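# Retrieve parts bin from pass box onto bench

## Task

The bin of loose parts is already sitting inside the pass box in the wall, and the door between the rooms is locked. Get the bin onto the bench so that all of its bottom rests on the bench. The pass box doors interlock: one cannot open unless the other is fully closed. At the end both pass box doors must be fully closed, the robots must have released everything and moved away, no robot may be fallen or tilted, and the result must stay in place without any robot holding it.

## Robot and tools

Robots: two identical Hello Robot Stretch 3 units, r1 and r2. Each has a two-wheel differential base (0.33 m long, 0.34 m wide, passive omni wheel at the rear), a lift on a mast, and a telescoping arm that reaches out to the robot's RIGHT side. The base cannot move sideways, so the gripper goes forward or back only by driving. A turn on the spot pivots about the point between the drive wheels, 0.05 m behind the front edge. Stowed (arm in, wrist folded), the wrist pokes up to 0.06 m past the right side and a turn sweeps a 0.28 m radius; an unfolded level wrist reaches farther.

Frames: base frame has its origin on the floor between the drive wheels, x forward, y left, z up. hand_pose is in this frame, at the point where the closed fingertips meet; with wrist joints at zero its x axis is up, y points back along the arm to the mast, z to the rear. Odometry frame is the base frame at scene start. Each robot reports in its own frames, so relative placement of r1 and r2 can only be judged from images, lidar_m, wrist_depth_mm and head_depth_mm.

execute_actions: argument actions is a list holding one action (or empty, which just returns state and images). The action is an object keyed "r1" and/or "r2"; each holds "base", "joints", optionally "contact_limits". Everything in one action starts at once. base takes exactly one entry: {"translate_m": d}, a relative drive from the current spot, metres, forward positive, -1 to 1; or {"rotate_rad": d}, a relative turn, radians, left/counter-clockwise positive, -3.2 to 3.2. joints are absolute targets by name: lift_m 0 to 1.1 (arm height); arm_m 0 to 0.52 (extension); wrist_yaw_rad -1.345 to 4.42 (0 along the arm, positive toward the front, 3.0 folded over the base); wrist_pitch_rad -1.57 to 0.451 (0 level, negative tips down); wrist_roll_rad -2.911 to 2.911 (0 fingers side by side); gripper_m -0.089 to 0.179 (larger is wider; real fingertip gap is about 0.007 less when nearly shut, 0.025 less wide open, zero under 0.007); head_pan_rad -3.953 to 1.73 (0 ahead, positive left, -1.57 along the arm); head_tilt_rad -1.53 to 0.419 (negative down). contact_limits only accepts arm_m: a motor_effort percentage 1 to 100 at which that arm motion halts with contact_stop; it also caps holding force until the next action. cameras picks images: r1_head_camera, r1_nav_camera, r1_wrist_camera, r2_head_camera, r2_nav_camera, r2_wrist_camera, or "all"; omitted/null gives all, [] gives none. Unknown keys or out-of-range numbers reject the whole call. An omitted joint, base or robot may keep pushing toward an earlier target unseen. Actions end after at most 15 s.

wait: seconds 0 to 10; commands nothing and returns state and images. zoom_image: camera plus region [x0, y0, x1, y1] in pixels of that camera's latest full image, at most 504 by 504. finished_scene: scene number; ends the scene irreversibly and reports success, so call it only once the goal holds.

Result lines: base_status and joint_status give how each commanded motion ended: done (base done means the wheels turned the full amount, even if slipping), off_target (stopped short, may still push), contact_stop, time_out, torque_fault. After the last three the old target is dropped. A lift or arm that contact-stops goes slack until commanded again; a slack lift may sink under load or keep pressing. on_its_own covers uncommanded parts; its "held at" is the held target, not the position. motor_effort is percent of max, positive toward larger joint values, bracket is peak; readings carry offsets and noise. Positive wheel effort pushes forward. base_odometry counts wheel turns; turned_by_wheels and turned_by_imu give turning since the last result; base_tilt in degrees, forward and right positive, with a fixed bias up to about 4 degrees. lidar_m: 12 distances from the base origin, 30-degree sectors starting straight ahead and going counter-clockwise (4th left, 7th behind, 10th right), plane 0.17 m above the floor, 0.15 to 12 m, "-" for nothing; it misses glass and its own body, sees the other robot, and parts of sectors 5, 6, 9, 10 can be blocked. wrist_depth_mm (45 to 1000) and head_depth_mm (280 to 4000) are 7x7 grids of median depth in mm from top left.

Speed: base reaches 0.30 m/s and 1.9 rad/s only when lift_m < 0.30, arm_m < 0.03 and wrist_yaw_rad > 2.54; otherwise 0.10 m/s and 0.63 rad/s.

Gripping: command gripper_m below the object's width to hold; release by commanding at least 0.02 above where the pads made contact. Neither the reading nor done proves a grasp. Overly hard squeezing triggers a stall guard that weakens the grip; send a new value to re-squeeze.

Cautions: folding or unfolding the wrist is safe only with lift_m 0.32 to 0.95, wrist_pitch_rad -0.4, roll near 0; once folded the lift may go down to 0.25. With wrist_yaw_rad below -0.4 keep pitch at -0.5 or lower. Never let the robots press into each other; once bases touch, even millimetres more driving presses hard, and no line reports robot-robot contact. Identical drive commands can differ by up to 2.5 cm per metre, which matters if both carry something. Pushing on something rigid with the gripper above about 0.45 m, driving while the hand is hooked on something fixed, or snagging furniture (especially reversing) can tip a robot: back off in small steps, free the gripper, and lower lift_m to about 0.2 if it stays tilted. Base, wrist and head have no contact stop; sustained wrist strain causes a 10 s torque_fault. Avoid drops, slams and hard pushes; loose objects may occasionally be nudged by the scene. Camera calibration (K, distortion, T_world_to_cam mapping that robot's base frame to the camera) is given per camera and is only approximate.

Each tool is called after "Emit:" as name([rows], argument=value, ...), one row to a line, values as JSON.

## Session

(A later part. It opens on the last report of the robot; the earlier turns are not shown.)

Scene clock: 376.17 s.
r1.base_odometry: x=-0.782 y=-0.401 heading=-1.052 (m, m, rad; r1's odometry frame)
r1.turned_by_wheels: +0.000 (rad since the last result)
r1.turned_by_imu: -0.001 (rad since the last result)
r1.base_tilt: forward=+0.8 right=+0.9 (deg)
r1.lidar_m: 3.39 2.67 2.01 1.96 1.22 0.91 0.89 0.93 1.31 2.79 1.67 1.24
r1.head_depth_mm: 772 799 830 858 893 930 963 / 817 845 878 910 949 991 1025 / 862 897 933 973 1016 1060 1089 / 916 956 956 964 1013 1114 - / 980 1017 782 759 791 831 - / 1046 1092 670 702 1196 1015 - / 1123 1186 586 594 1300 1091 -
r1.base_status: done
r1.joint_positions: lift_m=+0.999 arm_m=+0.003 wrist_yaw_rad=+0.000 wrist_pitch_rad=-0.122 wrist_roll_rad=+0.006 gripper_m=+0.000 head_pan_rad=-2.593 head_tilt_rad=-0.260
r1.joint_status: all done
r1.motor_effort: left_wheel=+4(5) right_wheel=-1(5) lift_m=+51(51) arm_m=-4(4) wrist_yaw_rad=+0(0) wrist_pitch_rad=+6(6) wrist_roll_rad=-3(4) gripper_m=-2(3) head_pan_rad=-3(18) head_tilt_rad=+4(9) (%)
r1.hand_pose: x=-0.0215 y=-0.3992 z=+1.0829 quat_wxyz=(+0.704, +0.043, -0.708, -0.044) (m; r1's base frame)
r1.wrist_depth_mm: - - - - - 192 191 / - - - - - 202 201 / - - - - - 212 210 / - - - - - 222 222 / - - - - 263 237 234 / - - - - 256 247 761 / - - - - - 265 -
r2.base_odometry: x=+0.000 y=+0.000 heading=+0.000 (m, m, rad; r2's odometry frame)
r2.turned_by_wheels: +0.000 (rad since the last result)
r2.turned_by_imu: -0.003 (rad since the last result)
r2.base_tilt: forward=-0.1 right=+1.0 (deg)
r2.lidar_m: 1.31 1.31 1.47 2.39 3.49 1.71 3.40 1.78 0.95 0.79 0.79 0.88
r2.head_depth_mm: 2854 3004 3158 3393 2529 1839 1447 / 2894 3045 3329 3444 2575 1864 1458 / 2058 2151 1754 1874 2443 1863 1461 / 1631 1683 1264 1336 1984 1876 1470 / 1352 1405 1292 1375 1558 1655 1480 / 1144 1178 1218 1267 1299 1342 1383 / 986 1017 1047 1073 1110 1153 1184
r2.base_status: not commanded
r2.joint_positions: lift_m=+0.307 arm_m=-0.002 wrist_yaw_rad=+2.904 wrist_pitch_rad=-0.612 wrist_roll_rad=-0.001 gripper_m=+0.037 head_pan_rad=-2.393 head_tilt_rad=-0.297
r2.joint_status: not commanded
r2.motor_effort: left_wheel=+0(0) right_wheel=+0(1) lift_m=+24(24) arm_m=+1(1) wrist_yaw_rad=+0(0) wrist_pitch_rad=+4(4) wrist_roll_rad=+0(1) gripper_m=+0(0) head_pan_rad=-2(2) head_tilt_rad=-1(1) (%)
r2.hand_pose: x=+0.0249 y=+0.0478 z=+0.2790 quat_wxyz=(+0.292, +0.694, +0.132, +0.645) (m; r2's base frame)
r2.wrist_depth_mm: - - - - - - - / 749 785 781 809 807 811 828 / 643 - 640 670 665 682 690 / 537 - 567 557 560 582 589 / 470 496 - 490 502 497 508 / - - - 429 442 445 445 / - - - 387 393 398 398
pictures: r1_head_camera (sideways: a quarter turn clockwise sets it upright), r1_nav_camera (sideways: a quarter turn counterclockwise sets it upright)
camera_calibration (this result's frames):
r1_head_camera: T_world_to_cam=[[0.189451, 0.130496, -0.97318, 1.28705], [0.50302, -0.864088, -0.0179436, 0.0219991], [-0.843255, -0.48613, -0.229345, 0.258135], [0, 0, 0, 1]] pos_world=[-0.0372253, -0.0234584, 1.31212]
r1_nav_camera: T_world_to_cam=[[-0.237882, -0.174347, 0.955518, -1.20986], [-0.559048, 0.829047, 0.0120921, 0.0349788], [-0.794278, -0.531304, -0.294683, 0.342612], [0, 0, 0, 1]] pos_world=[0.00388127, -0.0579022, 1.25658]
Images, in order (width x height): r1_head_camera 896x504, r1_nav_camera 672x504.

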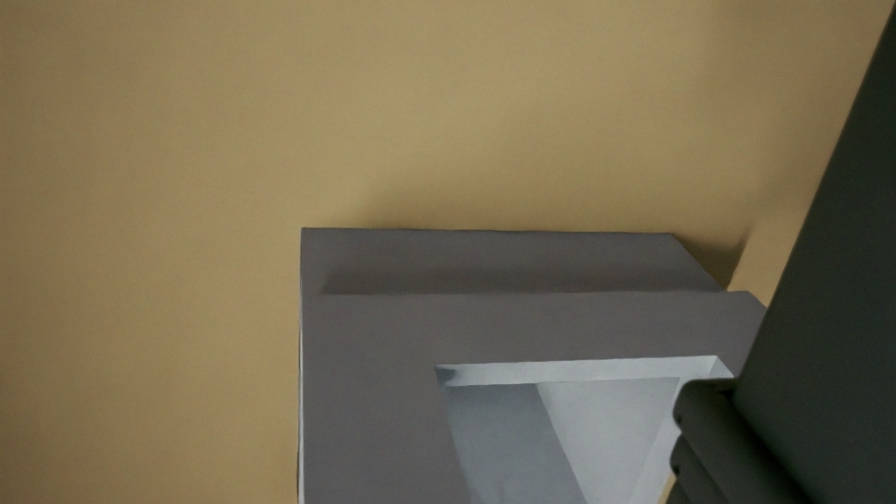

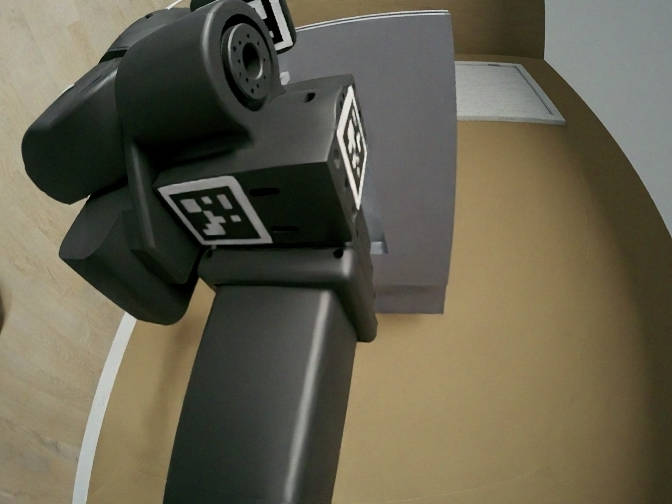

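Emit:
execute_actions([
  {"r1":{"joints":{"lift_m":0.86,"wrist_pitch_rad":-0.5,"head_pan_rad":-1.9,"head_tilt_rad":-0.6}}},
], cameras=[])

Emit:
execute_actions([
  {"r1":{"base":{"translate_m":-0.3}}},
], cameras=["r1_head_camera","r1_nav_camera"])

Scene clock: 396.43 s.
r1.base_odometry: x=-0.782 y=-0.401 heading=-1.052 (m, m, rad; r1's odometry frame)
r1.turned_by_wheels: +0.000 (rad since the last result)
r1.turned_by_imu: +0.000 (rad since the last result)
r1.base_tilt: forward=+0.8 right=+0.9 (deg)
r1.lidar_m: 3.39 2.67 2.01 1.96 1.22 0.91 0.89 0.94 1.31 2.79 1.66 1.24
r1.head_depth_mm: 446 483 1285 1216 750 1503 - / 425 462 1314 1811 721 1523 - / 407 444 1921 2100 683 1484 - / 393 427 474 526 611 702 - / 379 411 455 509 579 678 - / 401 2505 2854 2327 1867 1546 - / 2325 2526 2802 2432 1867 1499 1243
r1.base_status: not commanded
r1.joint_positions: lift_m=+0.861 arm_m=+0.003 wrist_yaw_rad=+0.000 wrist_pitch_rad=-0.512 wrist_roll_rad=+0.006 gripper_m=+0.000 head_pan_rad=-1.907 head_tilt_rad=-0.592
r1.joint_status: all done
r1.motor_effort: left_wheel=+3(4) right_wheel=-2(1) lift_m=+15(43) arm_m=-4(4) wrist_yaw_rad=+1(0) wrist_pitch_rad=+4(5) wrist_roll_rad=-4(4) gripper_m=-2(3) head_pan_rad=+2(23) head_tilt_rad=-2(17) (%)
r1.hand_pose: x=-0.0216 y=-0.3594 z=+0.8528 quat_wxyz=(+0.682, +0.179, -0.686, -0.180) (m; r1's base frame)
r1.wrist_depth_mm: - - - - - 195 167 / - - - - 256 220 220 / - - - - 263 248 259 / - - - - 298 285 281 / - - - - 343 330 330 / - - - - - - - / - - - 989 961 966 976
r2.base_odometry: x=+0.000 y=+0.000 heading=+0.000 (m, m, rad; r2's odometry frame)
r2.turned_by_wheels: +0.000 (rad since the last result)
r2.turned_by_imu: -0.001 (rad since the last result)
r2.base_tilt: forward=-0.1 right=+1.1 (deg)
r2.lidar_m: 1.31 1.31 1.47 2.39 3.48 1.70 3.41 1.78 0.95 0.79 0.79 0.88
r2.head_depth_mm: 2915 3039 3148 3380 2553 1864 1458 / 2880 3095 3247 3420 2554 1866 1462 / 2040 2137 1750 1854 2448 1866 1455 / 1642 1679 1266 1336 2006 1881 1467 / 1345 1403 1287 1383 1560 1646 1477 / 1145 1184 1224 1259 1293 1355 1384 / 988 1018 1050 1079 1117 1148 1184
r2.base_status: not commanded
r2.joint_positions: lift_m=+0.307 arm_m=-0.002 wrist_yaw_rad=+2.904 wrist_pitch_rad=-0.612 wrist_roll_rad=-0.001 gripper_m=+0.037 head_pan_rad=-2.393 head_tilt_rad=-0.297
r2.joint_status: not commanded
r2.motor_effort: left_wheel=+0(0) right_wheel=+0(1) lift_m=+24(24) arm_m=+1(1) wrist_yaw_rad=+0(0) wrist_pitch_rad=+4(3) wrist_roll_rad=+0(1) gripper_m=-1(0) head_pan_rad=-2(2) head_tilt_rad=-1(1) (%)
r2.hand_pose: x=+0.0249 y=+0.0478 z=+0.2790 quat_wxyz=(+0.292, +0.694, +0.132, +0.645) (m; r2's base frame)
r2.wrist_depth_mm: - - - - - - - / 741 789 788 801 811 817 820 / 627 - 660 663 673 679 693 / 552 - 557 559 566 569 575 / 473 491 - 492 499 496 508 / - - - 423 439 443 449 / - - - 383 388 395 395
pictures: none
No camera images: the call's "cameras" was empty. Leave "cameras" out to get every camera's image.

Scene clock: 400.80 s.
r1.base_odometry: x=-0.930 y=-0.140 heading=-1.052 (m, m, rad; r1's odometry frame)
r1.turned_by_wheels: +0.000 (rad since the last result)
r1.turned_by_imu: -0.001 (rad since the last result)
r1.base_tilt: forward=+0.8 right=+0.9 (deg)
r1.lidar_m: 2.86 2.69 2.03 1.97 0.81 0.61 0.59 0.62 0.88 2.70 1.86 1.50
r1.head_depth_mm: 440 475 538 634 772 1088 - / 420 457 512 583 676 1289 - / 401 437 1148 1027 663 1479 - / 387 421 1196 2007 1876 693 - / 374 406 2613 2457 1868 655 - / 361 391 2893 2450 1862 605 - / 350 378 2764 2429 1851 585 1241
r1.base_status: done
r1.joint_positions: lift_m=+0.861 arm_m=+0.003 wrist_yaw_rad=+0.000 wrist_pitch_rad=-0.512 wrist_roll_rad=+0.006 gripper_m=+0.000 head_pan_rad=-1.907 head_tilt_rad=-0.592
r1.joint_status: not commanded
r1.motor_effort: left_wheel=+4(5) right_wheel=-1(4) lift_m=+15(15) arm_m=-4(4) wrist_yaw_rad=-1(0) wrist_pitch_rad=+3(3) wrist_roll_rad=-3(3) gripper_m=-3(3) head_pan_rad=+1(2) head_tilt_rad=-3(2) (%)
r1.hand_pose: x=-0.0216 y=-0.3594 z=+0.8528 quat_wxyz=(+0.682, +0.179, -0.686, -0.180) (m; r1's base frame)
r1.wrist_depth_mm: 195 200 - - - 735 715 / 218 218 - - - - 518 / 250 244 280 - - 273 266 / - 280 278 278 275 275 276 / - 325 322 310 320 320 319 / - - - - - - 749 / - - - - 976 954 740
r2.base_odometry: x=+0.000 y=+0.000 heading=+0.000 (m, m, rad; r2's odometry frame)
r2.turned_by_wheels: +0.000 (rad since the last result)
r2.turned_by_imu: -0.001 (rad since the last result)
r2.base_tilt: forward=-0.2 right=+1.1 (deg)
r2.lidar_m: 1.32 1.31 1.47 2.39 3.49 1.70 3.40 1.78 0.95 0.79 0.79 0.89
r2.head_depth_mm: 2917 3004 3275 3325 2537 1848 1453 / 2868 3020 3246 3432 2547 1858 1460 / 2034 2140 1741 1868 2457 1870 1463 / 1641 1681 1267 1333 1976 1875 1468 / 1340 1392 1281 1389 1563 1644 1470 / 1141 1175 1219 1261 1307 1361 1383 / 993 1018 1048 1082 1112 1142 1187
r2.base_status: not commanded
r2.joint_positions: lift_m=+0.307 arm_m=-0.002 wrist_yaw_rad=+2.904 wrist_pitch_rad=-0.612 wrist_roll_rad=-0.001 gripper_m=+0.037 head_pan_rad=-2.393 head_tilt_rad=-0.297
r2.joint_status: not commanded
r2.motor_effort: left_wheel=+0(0) right_wheel=+0(1) lift_m=+24(24) arm_m=+1(1) wrist_yaw_rad=+0(0) wrist_pitch_rad=+4(3) wrist_roll_rad=+0(1) gripper_m=+0(0) head_pan_rad=-2(3) head_tilt_rad=-1(1) (%)
r2.hand_pose: x=+0.0249 y=+0.0478 z=+0.2790 quat_wxyz=(+0.292, +0.694, +0.132, +0.645) (m; r2's base frame)
r2.wrist_depth_mm: - - - - - - - / 753 799 805 802 810 805 847 / 651 - 659 669 669 689 691 / 535 - 564 563 572 569 578 / 476 495 - 485 493 502 510 / - - - 426 440 438 443 / - - - 393 387 395 399
pictures: r1_head_camera (sideways: a quarter turn clockwise sets it upright), r1_nav_camera (sideways: a quarter turn counterclockwise sets it upright)
camera_calibration (this result's frames):
r1_head_camera: T_world_to_cam=[[0.164513, 0.508417, -0.84525, 1.12025], [0.938799, -0.343631, -0.0239731, 0.0271816], [-0.302642, -0.789576, -0.533833, 0.651081], [0, 0, 0, 1]] pos_world=[-0.0127694, -0.0461373, 1.29511]
r1_nav_camera: T_world_to_cam=[[-0.171174, -0.564286, 0.807639, -1.01736], [-0.958155, 0.286235, -0.00308718, 0.0571771], [-0.229432, -0.774371, -0.589669, 0.723013], [0, 0, 0, 1]] pos_world=[0.0465215, -0.0305655, 1.24817]
Images, in order (width x height): r1_head_camera 896x504, r1_nav_camera 672x504.

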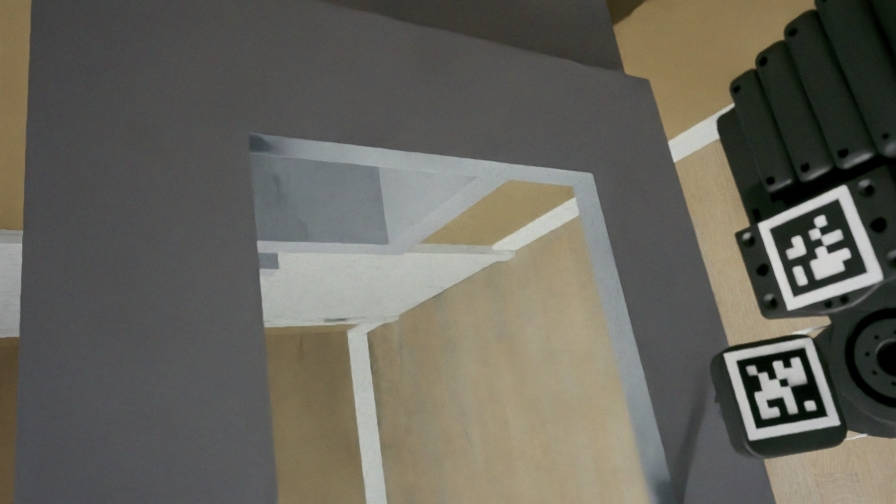

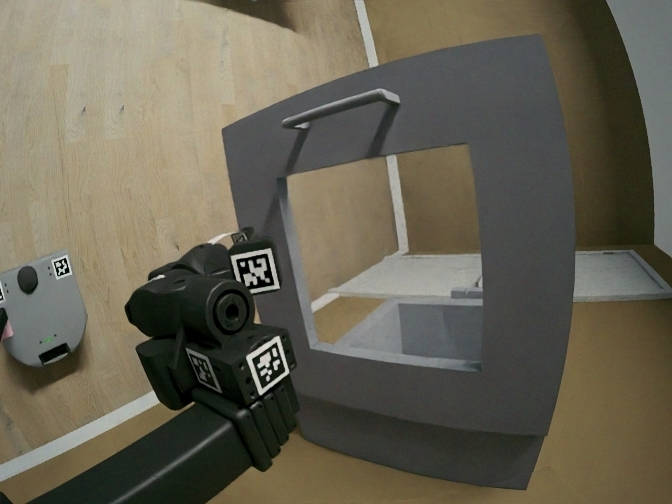

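Emit:
execute_actions([
  {"r1":{"joints":{"lift_m":0.82}}},
], cameras=[])

Emit:
execute_actions([
  {"r1":{"joints":{"arm_m":0.25}}},
], cameras=["r1_head_camera","r1_nav_camera"])

Scene clock: 410.70 s.
r1.base_odometry: x=-0.930 y=-0.140 heading=-1.052 (m, m, rad; r1's odometry frame)
r1.turned_by_wheels: +0.000 (rad since the last result)
r1.turned_by_imu: +0.000 (rad since the last result)
r1.base_tilt: forward=+0.8 right=+0.9 (deg)
r1.lidar_m: 2.87 2.69 2.03 1.97 0.81 0.61 0.59 0.62 0.88 2.71 1.85 1.50
r1.head_depth_mm: 440 476 537 634 771 1094 1125 / 420 456 512 583 677 1324 - / 402 438 1150 1028 662 1439 - / 388 421 1196 2012 1866 1392 1329 / 374 406 2589 2458 1862 661 1316 / 362 391 2878 2448 1867 619 - / 350 377 2775 2437 1856 591 1257
r1.base_status: not commanded
r1.joint_positions: lift_m=+0.821 arm_m=+0.003 wrist_yaw_rad=+0.000 wrist_pitch_rad=-0.512 wrist_roll_rad=+0.006 gripper_m=+0.000 head_pan_rad=-1.907 head_tilt_rad=-0.592
r1.joint_status: all done
r1.motor_effort: left_wheel=+3(3) right_wheel=-1(1) lift_m=+15(13) arm_m=-4(3) wrist_yaw_rad=+0(0) wrist_pitch_rad=+4(4) wrist_roll_rad=-4(4) gripper_m=-3(3) head_pan_rad=+2(2) head_tilt_rad=-2(3) (%)
r1.hand_pose: x=-0.0216 y=-0.3593 z=+0.8128 quat_wxyz=(+0.682, +0.179, -0.686, -0.180) (m; r1's base frame)
r1.wrist_depth_mm: 196 199 - - - 785 585 / 218 217 - - - 929 446 / 253 245 244 243 242 241 241 / - 279 279 278 277 275 275 / - 326 323 309 - 999 681 / - - - - - - 751 / 983 965 967 929 952 936 741
r2.base_odometry: x=+0.000 y=+0.000 heading=+0.000 (m, m, rad; r2's odometry frame)
r2.turned_by_wheels: +0.000 (rad since the last result)
r2.turned_by_imu: -0.001 (rad since the last result)
r2.base_tilt: forward=-0.1 right=+1.1 (deg)
r2.lidar_m: 1.31 1.31 1.47 2.39 3.49 1.71 3.40 1.79 0.95 0.79 0.79 0.88
r2.head_depth_mm: 2899 3030 3267 3372 2567 1851 1458 / 2903 3056 3220 3469 2574 1885 1454 / 2053 2134 1752 1866 2427 1854 1465 / 1645 1681 1260 1345 1986 1847 1474 / 1346 1394 1289 1383 1569 1645 1470 / 1141 1185 1219 1262 1311 1364 1382 / 992 1014 1050 1081 1110 1153 1189
r2.base_status: not commanded
r2.joint_positions: lift_m=+0.307 arm_m=-0.002 wrist_yaw_rad=+2.904 wrist_pitch_rad=-0.612 wrist_roll_rad=-0.001 gripper_m=+0.037 head_pan_rad=-2.393 head_tilt_rad=-0.297
r2.joint_status: not commanded
r2.motor_effort: left_wheel=+0(0) right_wheel=-1(1) lift_m=+24(24) arm_m=+0(1) wrist_yaw_rad=+0(0) wrist_pitch_rad=+3(3) wrist_roll_rad=+0(1) gripper_m=+0(0) head_pan_rad=-2(2) head_tilt_rad=-1(1) (%)
r2.hand_pose: x=+0.0249 y=+0.0478 z=+0.2790 quat_wxyz=(+0.292, +0.694, +0.132, +0.645) (m; r2's base frame)
r2.wrist_depth_mm: - - - - - - - / 734 795 781 802 810 833 842 / 639 - 645 669 686 678 681 / 548 - 553 565 576 573 580 / 482 502 - 492 498 499 502 / - - - 426 438 442 441 / - - - 390 393 395 404
pictures: none
No camera images: the call's "cameras" was empty. Leave "cameras" out to get every camera's image.

Scene clock: 414.27 s.
r1.base_odometry: x=-0.930 y=-0.140 heading=-1.052 (m, m, rad; r1's odometry frame)
r1.turned_by_wheels: +0.000 (rad since the last result)
r1.turned_by_imu: -0.001 (rad since the last result)
r1.base_tilt: forward=+0.8 right=+0.9 (deg)
r1.lidar_m: 2.87 2.69 2.03 1.97 0.81 0.61 0.59 0.62 0.88 2.69 1.86 1.49
r1.head_depth_mm: 464 496 558 648 775 1092 1141 / 462 500 554 621 708 1321 - / 465 504 1111 650 718 1584 - / 468 509 1204 2002 718 - 1236 / 471 512 2637 2535 - 1487 1254 / 475 515 2862 2540 - 1465 1256 / 478 520 2767 2434 765 1494 1257
r1.base_status: not commanded
r1.joint_positions: lift_m=+0.821 arm_m=+0.250 wrist_yaw_rad=+0.000 wrist_pitch_rad=-0.518 wrist_roll_rad=+0.006 gripper_m=+0.000 head_pan_rad=-1.907 head_tilt_rad=-0.594
r1.joint_status: all done
r1.motor_effort: left_wheel=+2(7) right_wheel=+0(6) lift_m=+15(15) arm_m=+3(11) wrist_yaw_rad=+0(1) wrist_pitch_rad=+5(8) wrist_roll_rad=-3(4) gripper_m=-2(3) head_pan_rad=+2(2) head_tilt_rad=-3(3) (%)
r1.hand_pose: x=-0.0216 y=-0.6054 z=+0.8116 quat_wxyz=(+0.682, +0.181, -0.685, -0.182) (m; r1's base frame)
r1.wrist_depth_mm: 194 161 - - - - 511 / - 187 190 - - - 474 / - 221 199 - - - 744 / - 273 215 181 168 943 713 / - - 264 200 170 149 138 / - - - - 190 166 142 / 967 980 945 940 891 193 161
r2.base_odometry: x=+0.000 y=+0.000 heading=+0.000 (m, m, rad; r2's odometry frame)
r2.turned_by_wheels: +0.000 (rad since the last result)
r2.turned_by_imu: -0.001 (rad since the last result)
r2.base_tilt: forward=-0.1 right=+1.0 (deg)
r2.lidar_m: 1.32 1.31 1.47 2.39 3.49 1.71 3.40 1.78 0.95 0.79 0.79 0.89
r2.head_depth_mm: 2862 3037 3188 3401 2569 1863 1452 / 2901 3115 3268 3371 2557 1855 1466 / 2036 2127 1741 1856 2449 1883 1465 / 1630 1676 1265 1335 1986 1869 1467 / 1344 1397 1277 1378 1555 1654 1472 / 1146 1184 1217 1261 1305 1357 1385 / 998 1018 1053 1082 1114 1152 1183
r2.base_status: not commanded
r2.joint_positions: lift_m=+0.307 arm_m=-0.002 wrist_yaw_rad=+2.904 wrist_pitch_rad=-0.612 wrist_roll_rad=-0.001 gripper_m=+0.037 head_pan_rad=-2.393 head_tilt_rad=-0.297
r2.joint_status: not commanded
r2.motor_effort: left_wheel=+0(0) right_wheel=-1(0) lift_m=+24(24) arm_m=+1(1) wrist_yaw_rad=+0(1) wrist_pitch_rad=+3(4) wrist_roll_rad=+0(1) gripper_m=+0(1) head_pan_rad=-3(2) head_tilt_rad=-1(1) (%)
r2.hand_pose: x=+0.0249 y=+0.0478 z=+0.2790 quat_wxyz=(+0.292, +0.694, +0.132, +0.645) (m; r2's base frame)
r2.wrist_depth_mm: - - - - - - - / 724 789 784 793 798 826 850 / 636 - 655 659 677 681 691 / 554 - 553 560 561 577 577 / 475 480 - 492 502 500 507 / - - - 429 440 440 441 / - - - 389 388 394 403
pictures: r1_head_camera (sideways: a quarter turn clockwise sets it upright), r1_nav_camera (sideways: a quarter turn counterclockwise sets it upright)
camera_calibration (this result's frames):
r1_head_camera: T_world_to_cam=[[0.164895, 0.510203, -0.844099, 1.11875], [0.938963, -0.343181, -0.0240043, 0.0272211], [-0.301925, -0.788619, -0.53565, 0.653441], [0, 0, 0, 1]] pos_world=[-0.0127448, -0.0461314, 1.295]
r1_nav_camera: T_world_to_cam=[[-0.171506, -0.565998, 0.806369, -1.0157], [-0.958275, 0.285831, -0.00318631, 0.0573069], [-0.228682, -0.77327, -0.591404, 0.725265], [0, 0, 0, 1]] pos_world=[0.0465727, -0.0304391, 1.24814]
Images, in order (width x height): r1_head_camera 896x504, r1_nav_camera 672x504.

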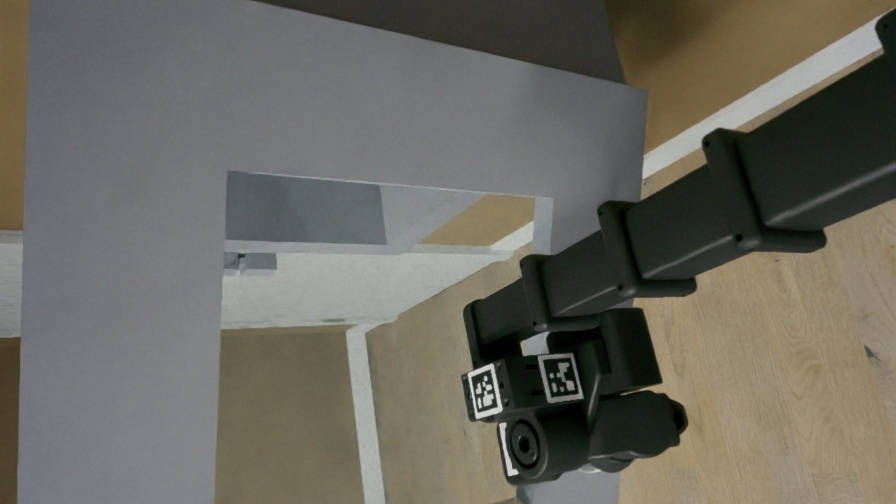

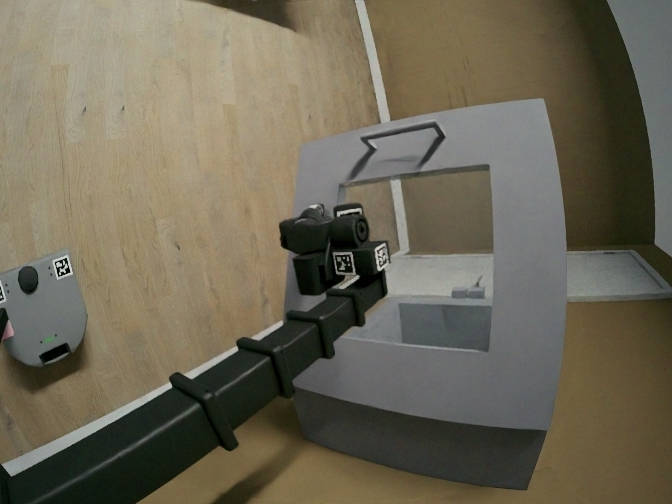

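Emit:
execute_actions([
  {"r1":{"joints":{"arm_m":0.45,"head_pan_rad":-1.7}}},
], cameras=["r1_head_camera","r1_nav_camera","r1_wrist_camera"])

Scene clock: 421.17 s.
r1.base_odometry: x=-0.930 y=-0.140 heading=-1.052 (m, m, rad; r1's odometry frame)
r1.turned_by_wheels: +0.000 (rad since the last result)
r1.turned_by_imu: +0.000 (rad since the last result)
r1.base_tilt: forward=+0.9 right=+0.9 (deg)
r1.lidar_m: 2.85 2.69 2.03 1.97 0.81 0.61 0.59 0.62 0.88 2.69 1.86 1.50
r1.head_depth_mm: 507 535 596 637 700 1321 - / 540 572 1131 1195 751 - - / 571 622 2399 2288 - 1497 1267 / 609 2665 2920 - 1733 1505 1260 / 657 734 814 - 1865 1509 1256 / 713 780 878 2231 1854 1509 1259 / 2297 2545 2840 2419 1849 1494 1255
r1.base_status: not commanded
r1.joint_positions: lift_m=+0.821 arm_m=+0.450 wrist_yaw_rad=+0.000 wrist_pitch_rad=-0.518 wrist_roll_rad=+0.006 gripper_m=+0.000 head_pan_rad=-1.707 head_tilt_rad=-0.594
r1.joint_status: all done
r1.motor_effort: left_wheel=+2(2) right_wheel=+0(1) lift_m=+15(14) arm_m=+3(6) wrist_yaw_rad=+1(1) wrist_pitch_rad=+6(8) wrist_roll_rad=-3(3) gripper_m=-2(3) head_pan_rad=+2(13) head_tilt_rad=-1(2) (%)
r1.hand_pose: x=-0.0216 y=-0.8053 z=+0.8115 quat_wxyz=(+0.682, +0.181, -0.685, -0.182) (m; r1's base frame)
r1.wrist_depth_mm: - - 175 127 106 - 770 / - - 206 142 121 - 759 / - - - 161 137 - 764 / - - - 186 156 - 752 / - - - 221 150 140 766 / - - - - 157 127 120 / 977 962 945 949 214 139 110
r2.base_odometry: x=+0.000 y=+0.000 heading=+0.000 (m, m, rad; r2's odometry frame)
r2.turned_by_wheels: +0.000 (rad since the last result)
r2.turned_by_imu: -0.001 (rad since the last result)
r2.base_tilt: forward=-0.1 right=+1.1 (deg)
r2.lidar_m: 1.31 1.31 1.47 2.39 3.48 1.70 3.40 1.78 0.95 0.79 0.79 0.88
r2.head_depth_mm: 2895 3024 3162 3338 2543 1841 1466 / 2881 3009 3267 3420 2582 1870 1464 / 2034 2133 1757 1871 2424 1868 1468 / 1637 1686 1265 1344 1984 1878 1464 / 1343 1395 1296 1389 1569 1656 1466 / 1141 1181 1221 1267 1309 1347 1390 / 993 1026 1053 1076 1107 1149 1191
r2.base_status: not commanded
r2.joint_positions: lift_m=+0.307 arm_m=-0.002 wrist_yaw_rad=+2.904 wrist_pitch_rad=-0.612 wrist_roll_rad=-0.001 gripper_m=+0.037 head_pan_rad=-2.393 head_tilt_rad=-0.297
r2.joint_status: not commanded
r2.motor_effort: left_wheel=+0(0) right_wheel=-1(1) lift_m=+24(24) arm_m=+1(1) wrist_yaw_rad=+0(0) wrist_pitch_rad=+4(3) wrist_roll_rad=+0(0) gripper_m=+0(0) head_pan_rad=-2(2) head_tilt_rad=-1(1) (%)
r2.hand_pose: x=+0.0249 y=+0.0478 z=+0.2790 quat_wxyz=(+0.292, +0.694, +0.132, +0.645) (m; r2's base frame)
r2.wrist_depth_mm: - - - - - - - / 736 818 801 815 794 835 849 / 632 - 660 654 666 684 700 / 541 - 560 561 561 580 600 / 473 496 - 488 498 491 504 / - - - 425 440 445 444 / - - - 390 390 390 400
pictures: r1_head_camera (sideways: a quarter turn clockwise sets it upright), r1_nav_camera (sideways: a quarter turn counterclockwise sets it upright), r1_wrist_camera
camera_calibration (this result's frames):
r1_head_camera: T_world_to_cam=[[0.0604489, 0.53277, -0.844099, 1.11939], [0.988368, -0.150173, -0.0240043, 0.0269197], [-0.13955, -0.832829, -0.53565, 0.65245], [0, 0, 0, 1]] pos_world=[-0.00322288, -0.0489522, 1.295]
r1_nav_camera: T_world_to_cam=[[-0.0558645, -0.588768, 0.806369, -1.0164], [-0.995925, 0.0901332, -0.00318632, 0.0575365], [-0.0708046, -0.803261, -0.591404, 0.724302], [0, 0, 0, 1]] pos_world=[0.051805, -0.021809, 1.24814]
r1_wrist_camera: T_world_to_cam=[[-0.9995, 0.0113605, -0.0295097, 0.0132303], [0.0298919, 0.64383, -0.764585, 1.17503], [0.0103132, -0.765085, -0.643847, 0.068716], [0, 0, 0, 1]] pos_world=[-0.0226088, -0.704096, 0.943043]
Images, in order (width x height): r1_head_camera 896x504, r1_nav_camera 672x504, r1_wrist_camera 644x364.

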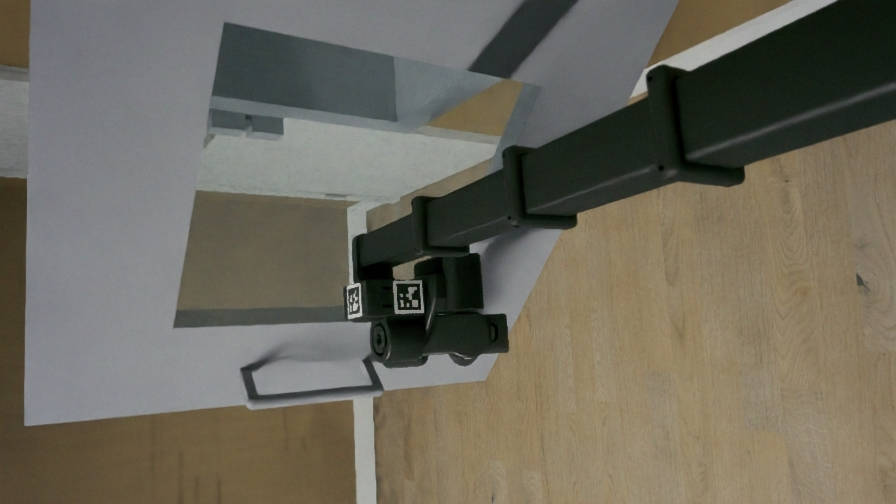

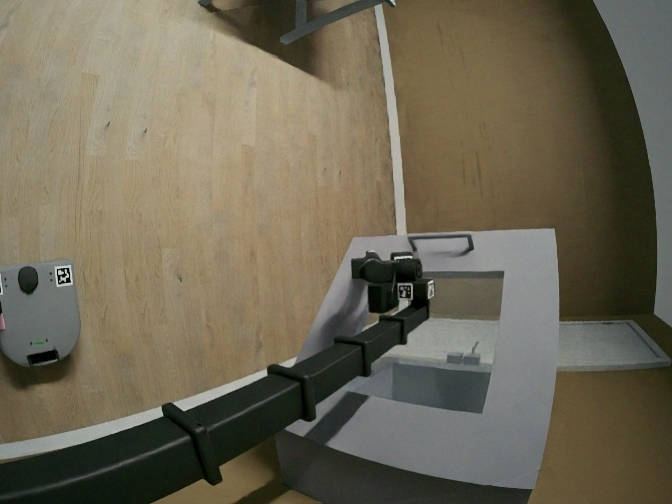

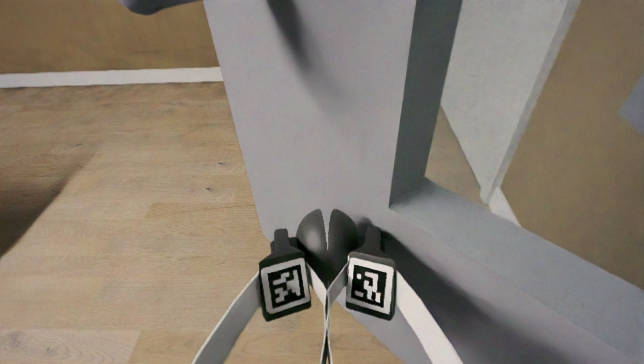

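Emit:
execute_actions([
  {"r1":{"base":{"translate_m":-0.12},"joints":{"arm_m":0.48}}},
], cameras=["r1_head_camera"])

Emit:
execute_actions([
  {"r1":{"base":{"translate_m":-0.12}}},
], cameras=["r1_head_camera","r1_nav_camera"])

Scene clock: 432.73 s.
r1.base_odometry: x=-0.990 y=-0.036 heading=-1.052 (m, m, rad; r1's odometry frame)
r1.turned_by_wheels: +0.000 (rad since the last result)
r1.turned_by_imu: +0.000 (rad since the last result)
r1.base_tilt: forward=+0.8 right=+0.9 (deg)
r1.lidar_m: 2.95 2.70 2.03 1.61 0.65 0.49 0.47 0.49 0.70 2.07 2.90 1.60
r1.head_depth_mm: 444 462 501 558 651 1013 - / 480 511 552 600 649 - - / 530 575 1106 1131 - 1467 1263 / 595 2441 2862 849 1745 1508 1266 / 677 813 2764 945 1862 1512 1264 / 785 856 1010 2322 1845 1499 1259 / 2302 2561 2821 2416 1837 1501 1257
r1.base_status: done
r1.joint_positions: lift_m=+0.821 arm_m=+0.480 wrist_yaw_rad=+0.002 wrist_pitch_rad=-0.519 wrist_roll_rad=+0.006 gripper_m=+0.000 head_pan_rad=-1.707 head_tilt_rad=-0.594
r1.joint_status: all done
r1.motor_effort: left_wheel=+2(5) right_wheel=+0(6) lift_m=+15(15) arm_m=+3(6) wrist_yaw_rad=-2(5) wrist_pitch_rad=+6(6) wrist_roll_rad=-3(3) gripper_m=-3(3) head_pan_rad=+3(1) head_tilt_rad=-2(2) (%)
r1.hand_pose: x=-0.0211 y=-0.8352 z=+0.8114 quat_wxyz=(+0.682, +0.182, -0.685, -0.182) (m; r1's base frame)
r1.wrist_depth_mm: - - - 156 - 928 337 / - - - 176 - 903 342 / - - - 196 - 955 348 / - - - 223 167 942 339 / - - - 286 150 789 616 / - - - - 143 122 586 / 968 983 953 942 200 115 106
r2.base_odometry: x=+0.000 y=+0.000 heading=+0.000 (m, m, rad; r2's odometry frame)
r2.turned_by_wheels: +0.000 (rad since the last result)
r2.turned_by_imu: -0.001 (rad since the last result)
r2.base_tilt: forward=-0.1 right=+1.2 (deg)
r2.lidar_m: 1.31 1.31 1.47 2.38 3.49 1.70 3.38 1.79 0.95 0.79 0.79 0.88
r2.head_depth_mm: 2908 3028 3142 3379 2525 1846 1461 / 2846 3040 3308 3358 2526 1849 1464 / 2029 2122 1747 1882 2424 1857 1471 / 1629 1680 1264 1333 1983 1869 1467 / 1357 1394 1283 1384 1545 1651 1488 / 1133 1181 1214 1254 1316 1358 1382 / 1000 1019 1054 1077 1111 1154 1192
r2.base_status: not commanded
r2.joint_positions: lift_m=+0.307 arm_m=-0.002 wrist_yaw_rad=+2.904 wrist_pitch_rad=-0.612 wrist_roll_rad=-0.001 gripper_m=+0.037 head_pan_rad=-2.393 head_tilt_rad=-0.297
r2.joint_status: not commanded
r2.motor_effort: left_wheel=+0(0) right_wheel=-1(1) lift_m=+24(24) arm_m=+1(0) wrist_yaw_rad=+0(0) wrist_pitch_rad=+4(4) wrist_roll_rad=+0(1) gripper_m=+0(0) head_pan_rad=-2(2) head_tilt_rad=-1(1) (%)
r2.hand_pose: x=+0.0249 y=+0.0478 z=+0.2790 quat_wxyz=(+0.292, +0.694, +0.132, +0.645) (m; r2's base frame)
r2.wrist_depth_mm: - - - - - - - / 733 799 796 787 824 833 820 / 638 - 658 666 675 661 698 / 541 - 557 554 562 561 568 / 477 496 - 495 502 497 503 / - - - 431 439 443 439 / - - - 390 387 398 393
pictures: r1_head_camera (sideways: a quarter turn clockwise sets it upright)
camera_calibration (this result's frames):
r1_head_camera: T_world_to_cam=[[0.0604488, 0.53277, -0.844099, 1.11939], [0.988368, -0.150173, -0.0240043, 0.0269197], [-0.13955, -0.832829, -0.53565, 0.65245], [0, 0, 0, 1]] pos_world=[-0.00322287, -0.0489522, 1.295]
Images, in order (width x height): r1_head_camera 896x504.

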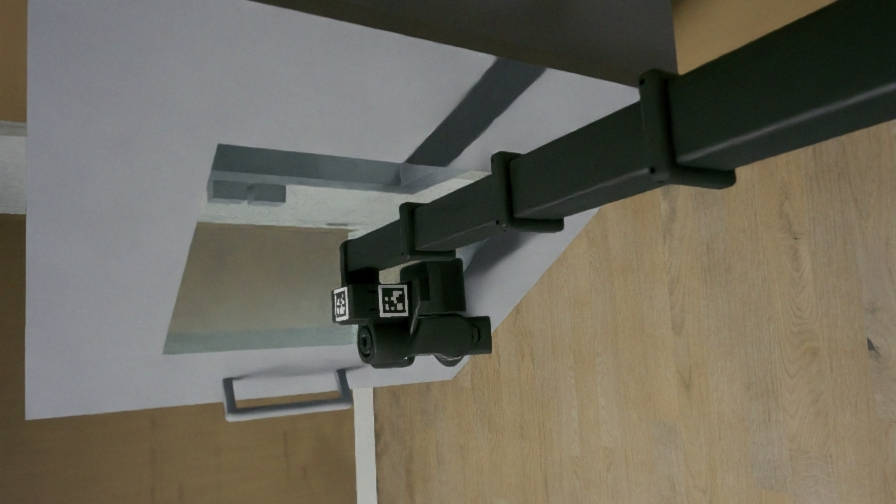

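Scene clock: 435.13 s.
r1.base_odometry: x=-1.049 y=+0.068 heading=-1.052 (m, m, rad; r1's odometry frame)
r1.turned_by_wheels: +0.000 (rad since the last result)
r1.turned_by_imu: +0.000 (rad since the last result)
r1.base_tilt: forward=+0.9 right=+0.9 (deg)
r1.lidar_m: 3.06 2.71 2.04 1.20 0.48 0.36 0.35 0.37 0.52 1.62 2.90 1.72
r1.head_depth_mm: 405 440 492 558 642 755 - / 400 435 485 548 617 - - / 438 451 497 531 - 1401 1263 / 870 940 1044 2174 1785 1511 1261 / 2393 2605 2856 2154 1870 1507 1263 / 2355 2568 2841 2413 1857 1497 1257 / 2309 2545 2834 2391 1858 1491 1253
r1.base_status: done
r1.joint_positions: lift_m=+0.821 arm_m=+0.480 wrist_yaw_rad=+0.001 wrist_pitch_rad=-0.519 wrist_roll_rad=+0.006 gripper_m=+0.000 head_pan_rad=-1.707 head_tilt_rad=-0.594
r1.joint_status: not commanded
r1.motor_effort: left_wheel=+2(29) right_wheel=+0(40) lift_m=+15(15) arm_m=+3(3) wrist_yaw_rad=-1(11) wrist_pitch_rad=+5(5) wrist_roll_rad=-3(3) gripper_m=-3(4) head_pan_rad=+2(2) head_tilt_rad=-2(1) (%)
r1.hand_pose: x=-0.0213 y=-0.8353 z=+0.8115 quat_wxyz=(+0.682, +0.181, -0.685, -0.182) (m; r1's base frame)
r1.wrist_depth_mm: - - - - - 227 289 / - - - - - 248 321 / - - - - - 231 315 / - - - - - 230 166 / - - - - - 232 149 / - - - - - 233 149 / 976 969 985 934 943 233 149
r2.base_odometry: x=+0.000 y=+0.000 heading=+0.000 (m, m, rad; r2's odometry frame)
r2.turned_by_wheels: +0.000 (rad since the last result)
r2.turned_by_imu: -0.001 (rad since the last result)
r2.base_tilt: forward=-0.1 right=+1.1 (deg)
r2.lidar_m: 1.32 1.31 1.47 2.39 3.48 1.71 3.41 1.78 0.95 0.79 0.79 0.88
r2.head_depth_mm: 2852 3050 3219 3330 2546 1843 1459 / 2929 3059 3262 3405 2568 1872 1459 / 2059 2144 1753 1866 2462 1871 1478 / 1638 1671 1264 1334 1988 1886 1474 / 1344 1396 1289 1384 1562 1636 1472 / 1138 1180 1219 1269 1304 1352 1378 / 993 1014 1044 1083 1113 1148 1187
r2.base_status: not commanded
r2.joint_positions: lift_m=+0.307 arm_m=-0.002 wrist_yaw_rad=+2.904 wrist_pitch_rad=-0.612 wrist_roll_rad=-0.001 gripper_m=+0.037 head_pan_rad=-2.393 head_tilt_rad=-0.297
r2.joint_status: not commanded
r2.motor_effort: left_wheel=+0(0) right_wheel=-1(1) lift_m=+24(24) arm_m=+0(1) wrist_yaw_rad=+0(0) wrist_pitch_rad=+3(4) wrist_roll_rad=+1(0) gripper_m=+0(0) head_pan_rad=-3(3) head_tilt_rad=-1(1) (%)
r2.hand_pose: x=+0.0249 y=+0.0478 z=+0.2790 quat_wxyz=(+0.292, +0.694, +0.132, +0.645) (m; r2's base frame)
r2.wrist_depth_mm: - - - - - - - / 734 776 776 809 801 851 822 / 637 - 654 676 660 680 693 / 542 - 564 570 567 568 584 / 484 496 - 493 493 495 507 / - - - 429 439 436 445 / - - - 393 390 395 395
pictures: r1_head_camera (sideways: a quarter turn clockwise sets it upright), r1_nav_camera (sideways: a quarter turn counterclockwise sets it upright)
camera_calibration (this result's frames):
r1_head_camera: T_world_to_cam=[[0.0604258, 0.532772, -0.844099, 1.11939], [0.988375, -0.15013, -0.0240043, 0.0269196], [-0.139514, -0.832835, -0.53565, 0.65245], [0, 0, 0, 1]] pos_world=[-0.00322076, -0.0489526, 1.295]
r1_nav_camera: T_world_to_cam=[[-0.055839, -0.58877, 0.806369, -1.0164], [-0.995929, 0.09009, -0.00318631, 0.0575365], [-0.0707698, -0.803264, -0.591404, 0.724301], [0, 0, 0, 1]] pos_world=[0.0518059, -0.0218071, 1.24814]
Images, in order (width x height): r1_head_camera 896x504, r1_nav_camera 672x504.

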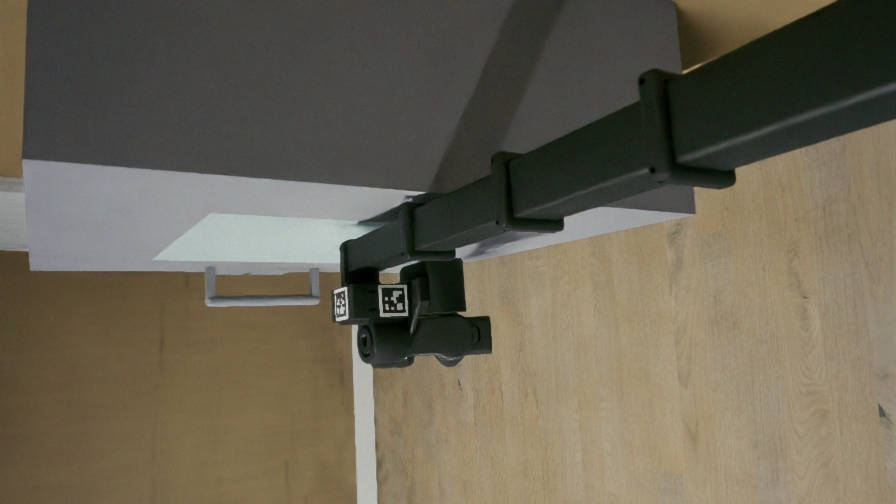

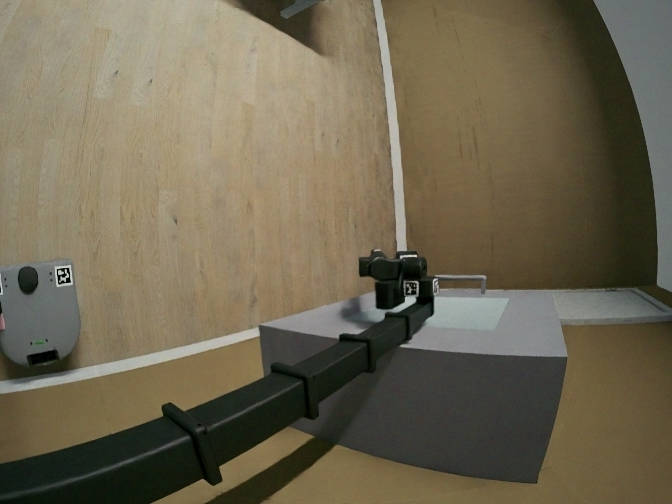

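Emit:
execute_actions([
  {"r1":{"base":{"rotate_rad":-0.08}}},
], cameras=["r1_head_camera","r1_wrist_camera"])

Scene clock: 439.90 s.
r1.base_odometry: x=-1.049 y=+0.068 heading=-1.131 (m, m, rad; r1's odometry frame)
r1.turned_by_wheels: -0.078 (rad since the last result)
r1.turned_by_imu: -0.078 (rad since the last result)
r1.base_tilt: forward=+2.7 right=+0.9 (deg)
r1.lidar_m: 3.05 2.92 2.08 1.63 0.53 0.38 0.36 0.37 0.49 1.23 2.84 1.71
r1.head_depth_mm: 425 458 513 583 676 754 - / 416 448 499 567 643 - - / 465 456 501 547 - 1358 1250 / 698 797 1032 855 804 1475 1275 / 2359 2564 2797 - 1867 1505 1257 / 2333 2565 2842 2439 1848 1491 1247 / 2285 2519 2774 2406 1840 1485 1247
r1.base_status: rotate_rad off_target (by the wheels' count: -0.0783 of -0.0800)
r1.joint_positions: lift_m=+0.820 arm_m=+0.480 wrist_yaw_rad=-0.001 wrist_pitch_rad=-0.518 wrist_roll_rad=+0.006 gripper_m=+0.000 head_pan_rad=-1.707 head_tilt_rad=-0.594
r1.joint_status: not commanded
r1.on_its_own: left_wheel is at rest, and its effort (+26) is outside its rest range (-18 to +18); right_wheel is at rest, and its effort (-37) is outside its rest range (-18 to +18)
r1.motor_effort: left_wheel=+26(52) right_wheel=-37(61) lift_m=+20(22) arm_m=+2(3) wrist_yaw_rad=+1(3) wrist_pitch_rad=+5(5) wrist_roll_rad=-3(3) gripper_m=-2(2) head_pan_rad=+2(1) head_tilt_rad=-3(2) (%)
r1.hand_pose: x=-0.0217 y=-0.8356 z=+0.8115 quat_wxyz=(+0.682, +0.181, -0.685, -0.182) (m; r1's base frame)
r1.wrist_depth_mm: - - - - 289 300 309 / - - - - 292 333 345 / - - - - 298 223 348 / - - - - 307 173 285 / - - - - 308 161 151 / - - - - 250 161 123 / 941 936 944 948 955 163 115
r2.base_odometry: x=+0.000 y=+0.000 heading=+0.000 (m, m, rad; r2's odometry frame)
r2.turned_by_wheels: +0.000 (rad since the last result)
r2.turned_by_imu: -0.001 (rad since the last result)
r2.base_tilt: forward=+0.0 right=+1.1 (deg)
r2.lidar_m: 1.32 1.31 1.47 2.39 3.49 1.70 3.39 1.78 0.95 0.79 0.79 0.89
r2.head_depth_mm: 2865 3022 3151 3342 2539 1853 1448 / 2897 3071 3277 3467 2552 1868 1455 / 2043 2142 1731 1853 2441 1866 1473 / 1630 1696 1266 1330 1991 1854 1475 / 1352 1409 1289 1392 1561 1645 1479 / 1146 1182 1223 1262 1299 1348 1384 / 992 1019 1052 1080 1122 1143 1189
r2.base_status: not commanded
r2.joint_positions: lift_m=+0.307 arm_m=-0.002 wrist_yaw_rad=+2.904 wrist_pitch_rad=-0.612 wrist_roll_rad=-0.001 gripper_m=+0.037 head_pan_rad=-2.393 head_tilt_rad=-0.297
r2.joint_status: not commanded
r2.motor_effort: left_wheel=-1(0) right_wheel=-1(2) lift_m=+24(24) arm_m=+1(1) wrist_yaw_rad=+0(0) wrist_pitch_rad=+4(3) wrist_roll_rad=+1(1) gripper_m=+0(0) head_pan_rad=-2(2) head_tilt_rad=-1(1) (%)
r2.hand_pose: x=+0.0249 y=+0.0478 z=+0.2790 quat_wxyz=(+0.292, +0.694, +0.132, +0.645) (m; r2's base frame)
r2.wrist_depth_mm: - - - - - - - / 729 795 796 798 817 813 805 / 639 - 651 647 666 697 691 / 545 - 569 552 570 573 573 / 482 491 - 484 505 497 504 / - - - 430 442 440 445 / - - - 393 392 393 402
pictures: r1_head_camera (sideways: a quarter turn clockwise sets it upright), r1_wrist_camera
camera_calibration (this result's frames):
r1_head_camera: T_world_to_cam=[[0.0603323, 0.532783, -0.844098, 1.11939], [0.988401, -0.149957, -0.0240043, 0.0269195], [-0.139367, -0.83286, -0.535651, 0.652449], [0, 0, 0, 1]] pos_world=[-0.00321216, -0.0489543, 1.295]
r1_wrist_camera: T_world_to_cam=[[-0.999499, 0.0116636, -0.0294274, 0.0136795], [0.030032, 0.643223, -0.765089, 1.19438], [0.0100047, -0.76559, -0.643251, 0.0446251], [0, 0, 0, 1]] pos_world=[-0.0226435, -0.73425, 0.942918]
Images, in order (width x height): r1_head_camera 896x504, r1_wrist_camera 644x364.

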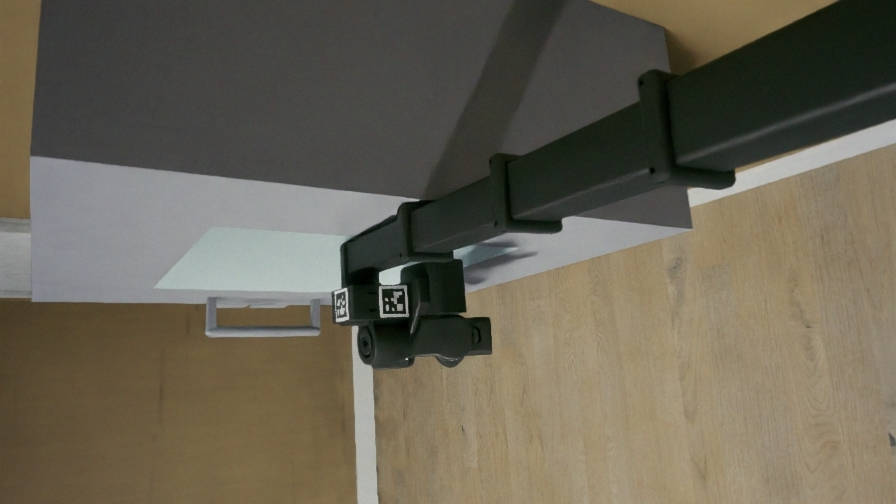

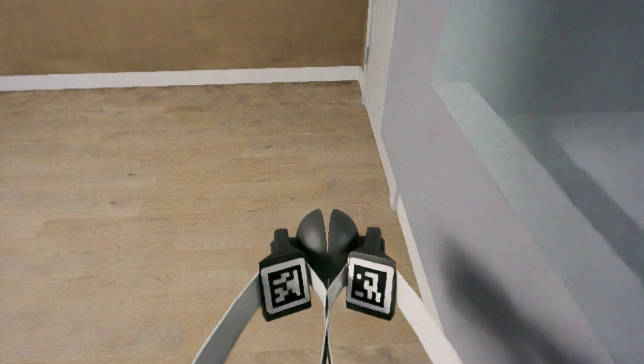

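Pressed hard against a stop. Release and drive clear.

Emit:
execute_actions([
  {"r1":{"base":{"rotate_rad":0.1}}},
], cameras=[])

Emit:
execute_actions([
  {"r1":{"base":{"translate_m":0.55},"joints":{"arm_m":0.0,"head_pan_rad":-2.5,"head_tilt_rad":-0.35}}},
], cameras=["r1_head_camera","r1_nav_camera"])

Scene clock: 446.30 s.
r1.base_odometry: x=-1.049 y=+0.068 heading=-1.031 (m, m, rad; r1's odometry frame)
r1.turned_by_wheels: +0.100 (rad since the last result)
r1.turned_by_imu: +0.102 (rad since the last result)
r1.base_tilt: forward=+0.9 right=+1.0 (deg)
r1.lidar_m: 3.92 2.64 2.03 1.11 0.47 0.36 0.35 0.37 0.54 1.66 2.92 1.71
r1.head_depth_mm: 400 437 486 550 631 777 - / 396 431 480 542 610 - - / 491 500 517 536 - 1391 1264 / 2298 957 1038 2258 1815 1512 1265 / 2375 2606 2854 - 1868 1496 1262 / 2366 2570 2863 2439 1864 1494 1257 / 2307 2531 2827 2438 1854 1499 1253
r1.base_status: done
r1.joint_positions: lift_m=+0.820 arm_m=+0.480 wrist_yaw_rad=+0.001 wrist_pitch_rad=-0.517 wrist_roll_rad=+0.005 gripper_m=+0.000 head_pan_rad=-1.706 head_tilt_rad=-0.594
r1.joint_status: not commanded
r1.motor_effort: left_wheel=-1(22) right_wheel=+3(29) lift_m=+20(20) arm_m=+1(2) wrist_yaw_rad=-1(2) wrist_pitch_rad=+5(5) wrist_roll_rad=-3(3) gripper_m=-2(2) head_pan_rad=+2(1) head_tilt_rad=-2(2) (%)
r1.hand_pose: x=-0.0214 y=-0.8357 z=+0.8116 quat_wxyz=(+0.682, +0.181, -0.685, -0.181) (m; r1's base frame)
r1.wrist_depth_mm: - - - - - 276 221 / - - - - - 273 309 / - - - - - 274 201 / - - - - - 274 174 / - - - - - 273 173 / - - - - - 775 173 / 975 996 959 935 939 766 172
r2.base_odometry: x=+0.000 y=+0.000 heading=+0.000 (m, m, rad; r2's odometry frame)
r2.turned_by_wheels: +0.000 (rad since the last result)
r2.turned_by_imu: -0.002 (rad since the last result)
r2.base_tilt: forward=-0.1 right=+1.0 (deg)
r2.lidar_m: 1.31 1.31 1.47 2.39 3.49 1.70 3.41 1.78 0.95 0.79 0.79 0.88
r2.head_depth_mm: 2890 2996 3122 3273 2542 1828 1456 / 2902 3088 3256 3513 2575 1858 1465 / 2073 2146 1751 1862 2468 1863 1467 / 1630 1669 1253 1332 1979 1879 1485 / 1344 1402 1292 1388 1569 1660 1471 / 1136 1178 1221 1261 1301 1346 1397 / 995 1017 1046 1082 1110 1149 1195
r2.base_status: not commanded
r2.joint_positions: lift_m=+0.307 arm_m=-0.002 wrist_yaw_rad=+2.904 wrist_pitch_rad=-0.612 wrist_roll_rad=-0.001 gripper_m=+0.037 head_pan_rad=-2.393 head_tilt_rad=-0.297
r2.joint_status: not commanded
r2.motor_effort: left_wheel=-1(0) right_wheel=+0(1) lift_m=+24(24) arm_m=+0(1) wrist_yaw_rad=+0(0) wrist_pitch_rad=+4(3) wrist_roll_rad=+1(0) gripper_m=+0(0) head_pan_rad=-2(2) head_tilt_rad=-1(1) (%)
r2.hand_pose: x=+0.0249 y=+0.0478 z=+0.2790 quat_wxyz=(+0.292, +0.694, +0.132, +0.645) (m; r2's base frame)
r2.wrist_depth_mm: - - - - - - - / 742 802 803 824 832 827 844 / 627 - 640 674 664 689 699 / 555 - 569 552 575 569 581 / 481 498 - 494 503 509 511 / - - - 429 436 445 438 / - - - 390 388 398 398
pictures: none
No camera images: the call's "cameras" was empty. Leave "cameras" out to get every camera's image.

Scene clock: 453.23 s.
r1.base_odometry: x=-0.766 y=-0.404 heading=-1.031 (m, m, rad; r1's odometry frame)
r1.turned_by_wheels: +0.000 (rad since the last result)
r1.turned_by_imu: +0.000 (rad since the last result)
r1.base_tilt: forward=+0.8 right=+0.9 (deg)
r1.lidar_m: 3.37 2.59 1.99 1.94 1.20 0.92 0.90 0.95 1.37 2.80 1.67 1.24
r1.head_depth_mm: 797 836 878 925 972 1027 1087 / 854 897 940 993 1049 1117 1190 / 916 958 919 986 1079 1226 1311 / 990 1020 819 878 939 1361 1411 / 1076 1111 876 1392 1022 1517 1493 / 1169 1217 992 1398 1163 1694 1497 / 1290 1351 1114 1198 1799 1835 1490
r1.base_status: done
r1.joint_positions: lift_m=+0.820 arm_m=+0.003 wrist_yaw_rad=+0.001 wrist_pitch_rad=-0.517 wrist_roll_rad=+0.005 gripper_m=+0.000 head_pan_rad=-2.493 head_tilt_rad=-0.359
r1.joint_status: all done
joint sent to its limit — the command would take r1.arm_m past its lower limit, so that joint was sent only as far as its limit.
r1.motor_effort: left_wheel=-2(3) right_wheel=+2(6) lift_m=+20(20) arm_m=-4(4) wrist_yaw_rad=+0(0) wrist_pitch_rad=+5(5) wrist_roll_rad=-3(3) gripper_m=-3(2) head_pan_rad=-2(29) head_tilt_rad=+3(16) (%)
r1.hand_pose: x=-0.0214 y=-0.3587 z=+0.8116 quat_wxyz=(+0.682, +0.181, -0.685, -0.181) (m; r1's base frame)
r1.wrist_depth_mm: - - - - - - - / - - - - - - - / - - - - - - - / - - - - - - - / - - - - - - - / - - - - - - - / 966 953 958 961 939 923 891
r2.base_odometry: x=+0.000 y=+0.000 heading=+0.000 (m, m, rad; r2's odometry frame)
r2.turned_by_wheels: +0.000 (rad since the last result)
r2.turned_by_imu: -0.002 (rad since the last result)
r2.base_tilt: forward=-0.1 right=+1.1 (deg)
r2.lidar_m: 1.32 1.31 1.47 2.40 3.49 1.71 3.41 1.78 0.95 0.79 0.79 0.88
r2.head_depth_mm: 2845 3024 3203 3325 2580 1840 1447 / 2863 3053 3273 3456 2574 1862 1454 / 2067 2140 1735 1866 2440 1854 1458 / 1644 1695 1272 1338 1992 1886 1473 / 1338 1391 1284 1374 1569 1639 1477 / 1137 1176 1218 1254 1306 1356 1388 / 990 1018 1054 1076 1117 1145 1184
r2.base_status: not commanded
r2.joint_positions: lift_m=+0.307 arm_m=-0.002 wrist_yaw_rad=+2.904 wrist_pitch_rad=-0.612 wrist_roll_rad=-0.001 gripper_m=+0.037 head_pan_rad=-2.393 head_tilt_rad=-0.297
r2.joint_status: not commanded
r2.motor_effort: left_wheel=+0(0) right_wheel=-1(1) lift_m=+24(24) arm_m=+1(0) wrist_yaw_rad=+0(0) wrist_pitch_rad=+4(3) wrist_roll_rad=+1(0) gripper_m=+0(0) head_pan_rad=-3(2) head_tilt_rad=-1(1) (%)
r2.hand_pose: x=+0.0249 y=+0.0478 z=+0.2790 quat_wxyz=(+0.292, +0.694, +0.132, +0.645) (m; r2's base frame)
r2.wrist_depth_mm: - - - - - - - / 740 805 779 781 801 827 836 / 625 - 667 672 662 679 684 / 540 - 558 544 576 578 569 / 477 497 - 495 498 502 514 / - - - 432 441 435 441 / - - - 386 388 396 396
pictures: r1_head_camera (sideways: a quarter turn clockwise sets it upright), r1_nav_camera (sideways: a quarter turn counterclockwise sets it upright)
camera_calibration (this result's frames):
r1_head_camera: T_world_to_cam=[[0.250976, 0.206007, -0.945818, 1.25093], [0.588282, -0.808409, -0.0199755, 0.0241219], [-0.768723, -0.551395, -0.324082, 0.380981], [0, 0, 0, 1]] pos_world=[-0.035274, -0.0281282, 1.3071]
r1_nav_camera: T_world_to_cam=[[-0.293151, -0.253235, 0.921919, -1.16566], [-0.639816, 0.76849, 0.00764297, 0.041265], [-0.710421, -0.587618, -0.387307, 0.462643], [0, 0, 0, 1]] pos_world=[0.0133605, -0.0550395, 1.25351]
Images, in order (width x height): r1_head_camera 896x504, r1_nav_camera 672x504.

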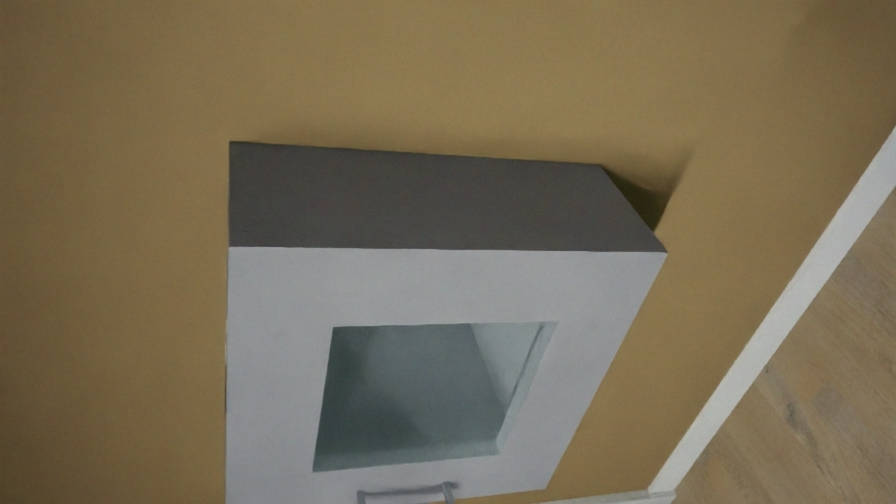

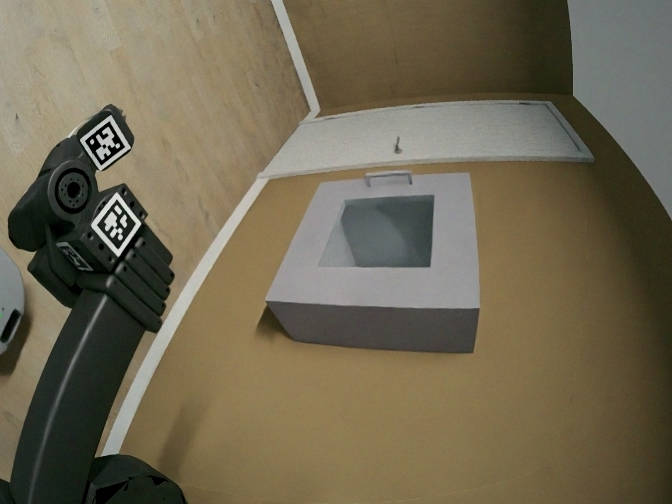

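Shut.

Emit:
finished_scene(scene=2)

The scene is finished: the task was done.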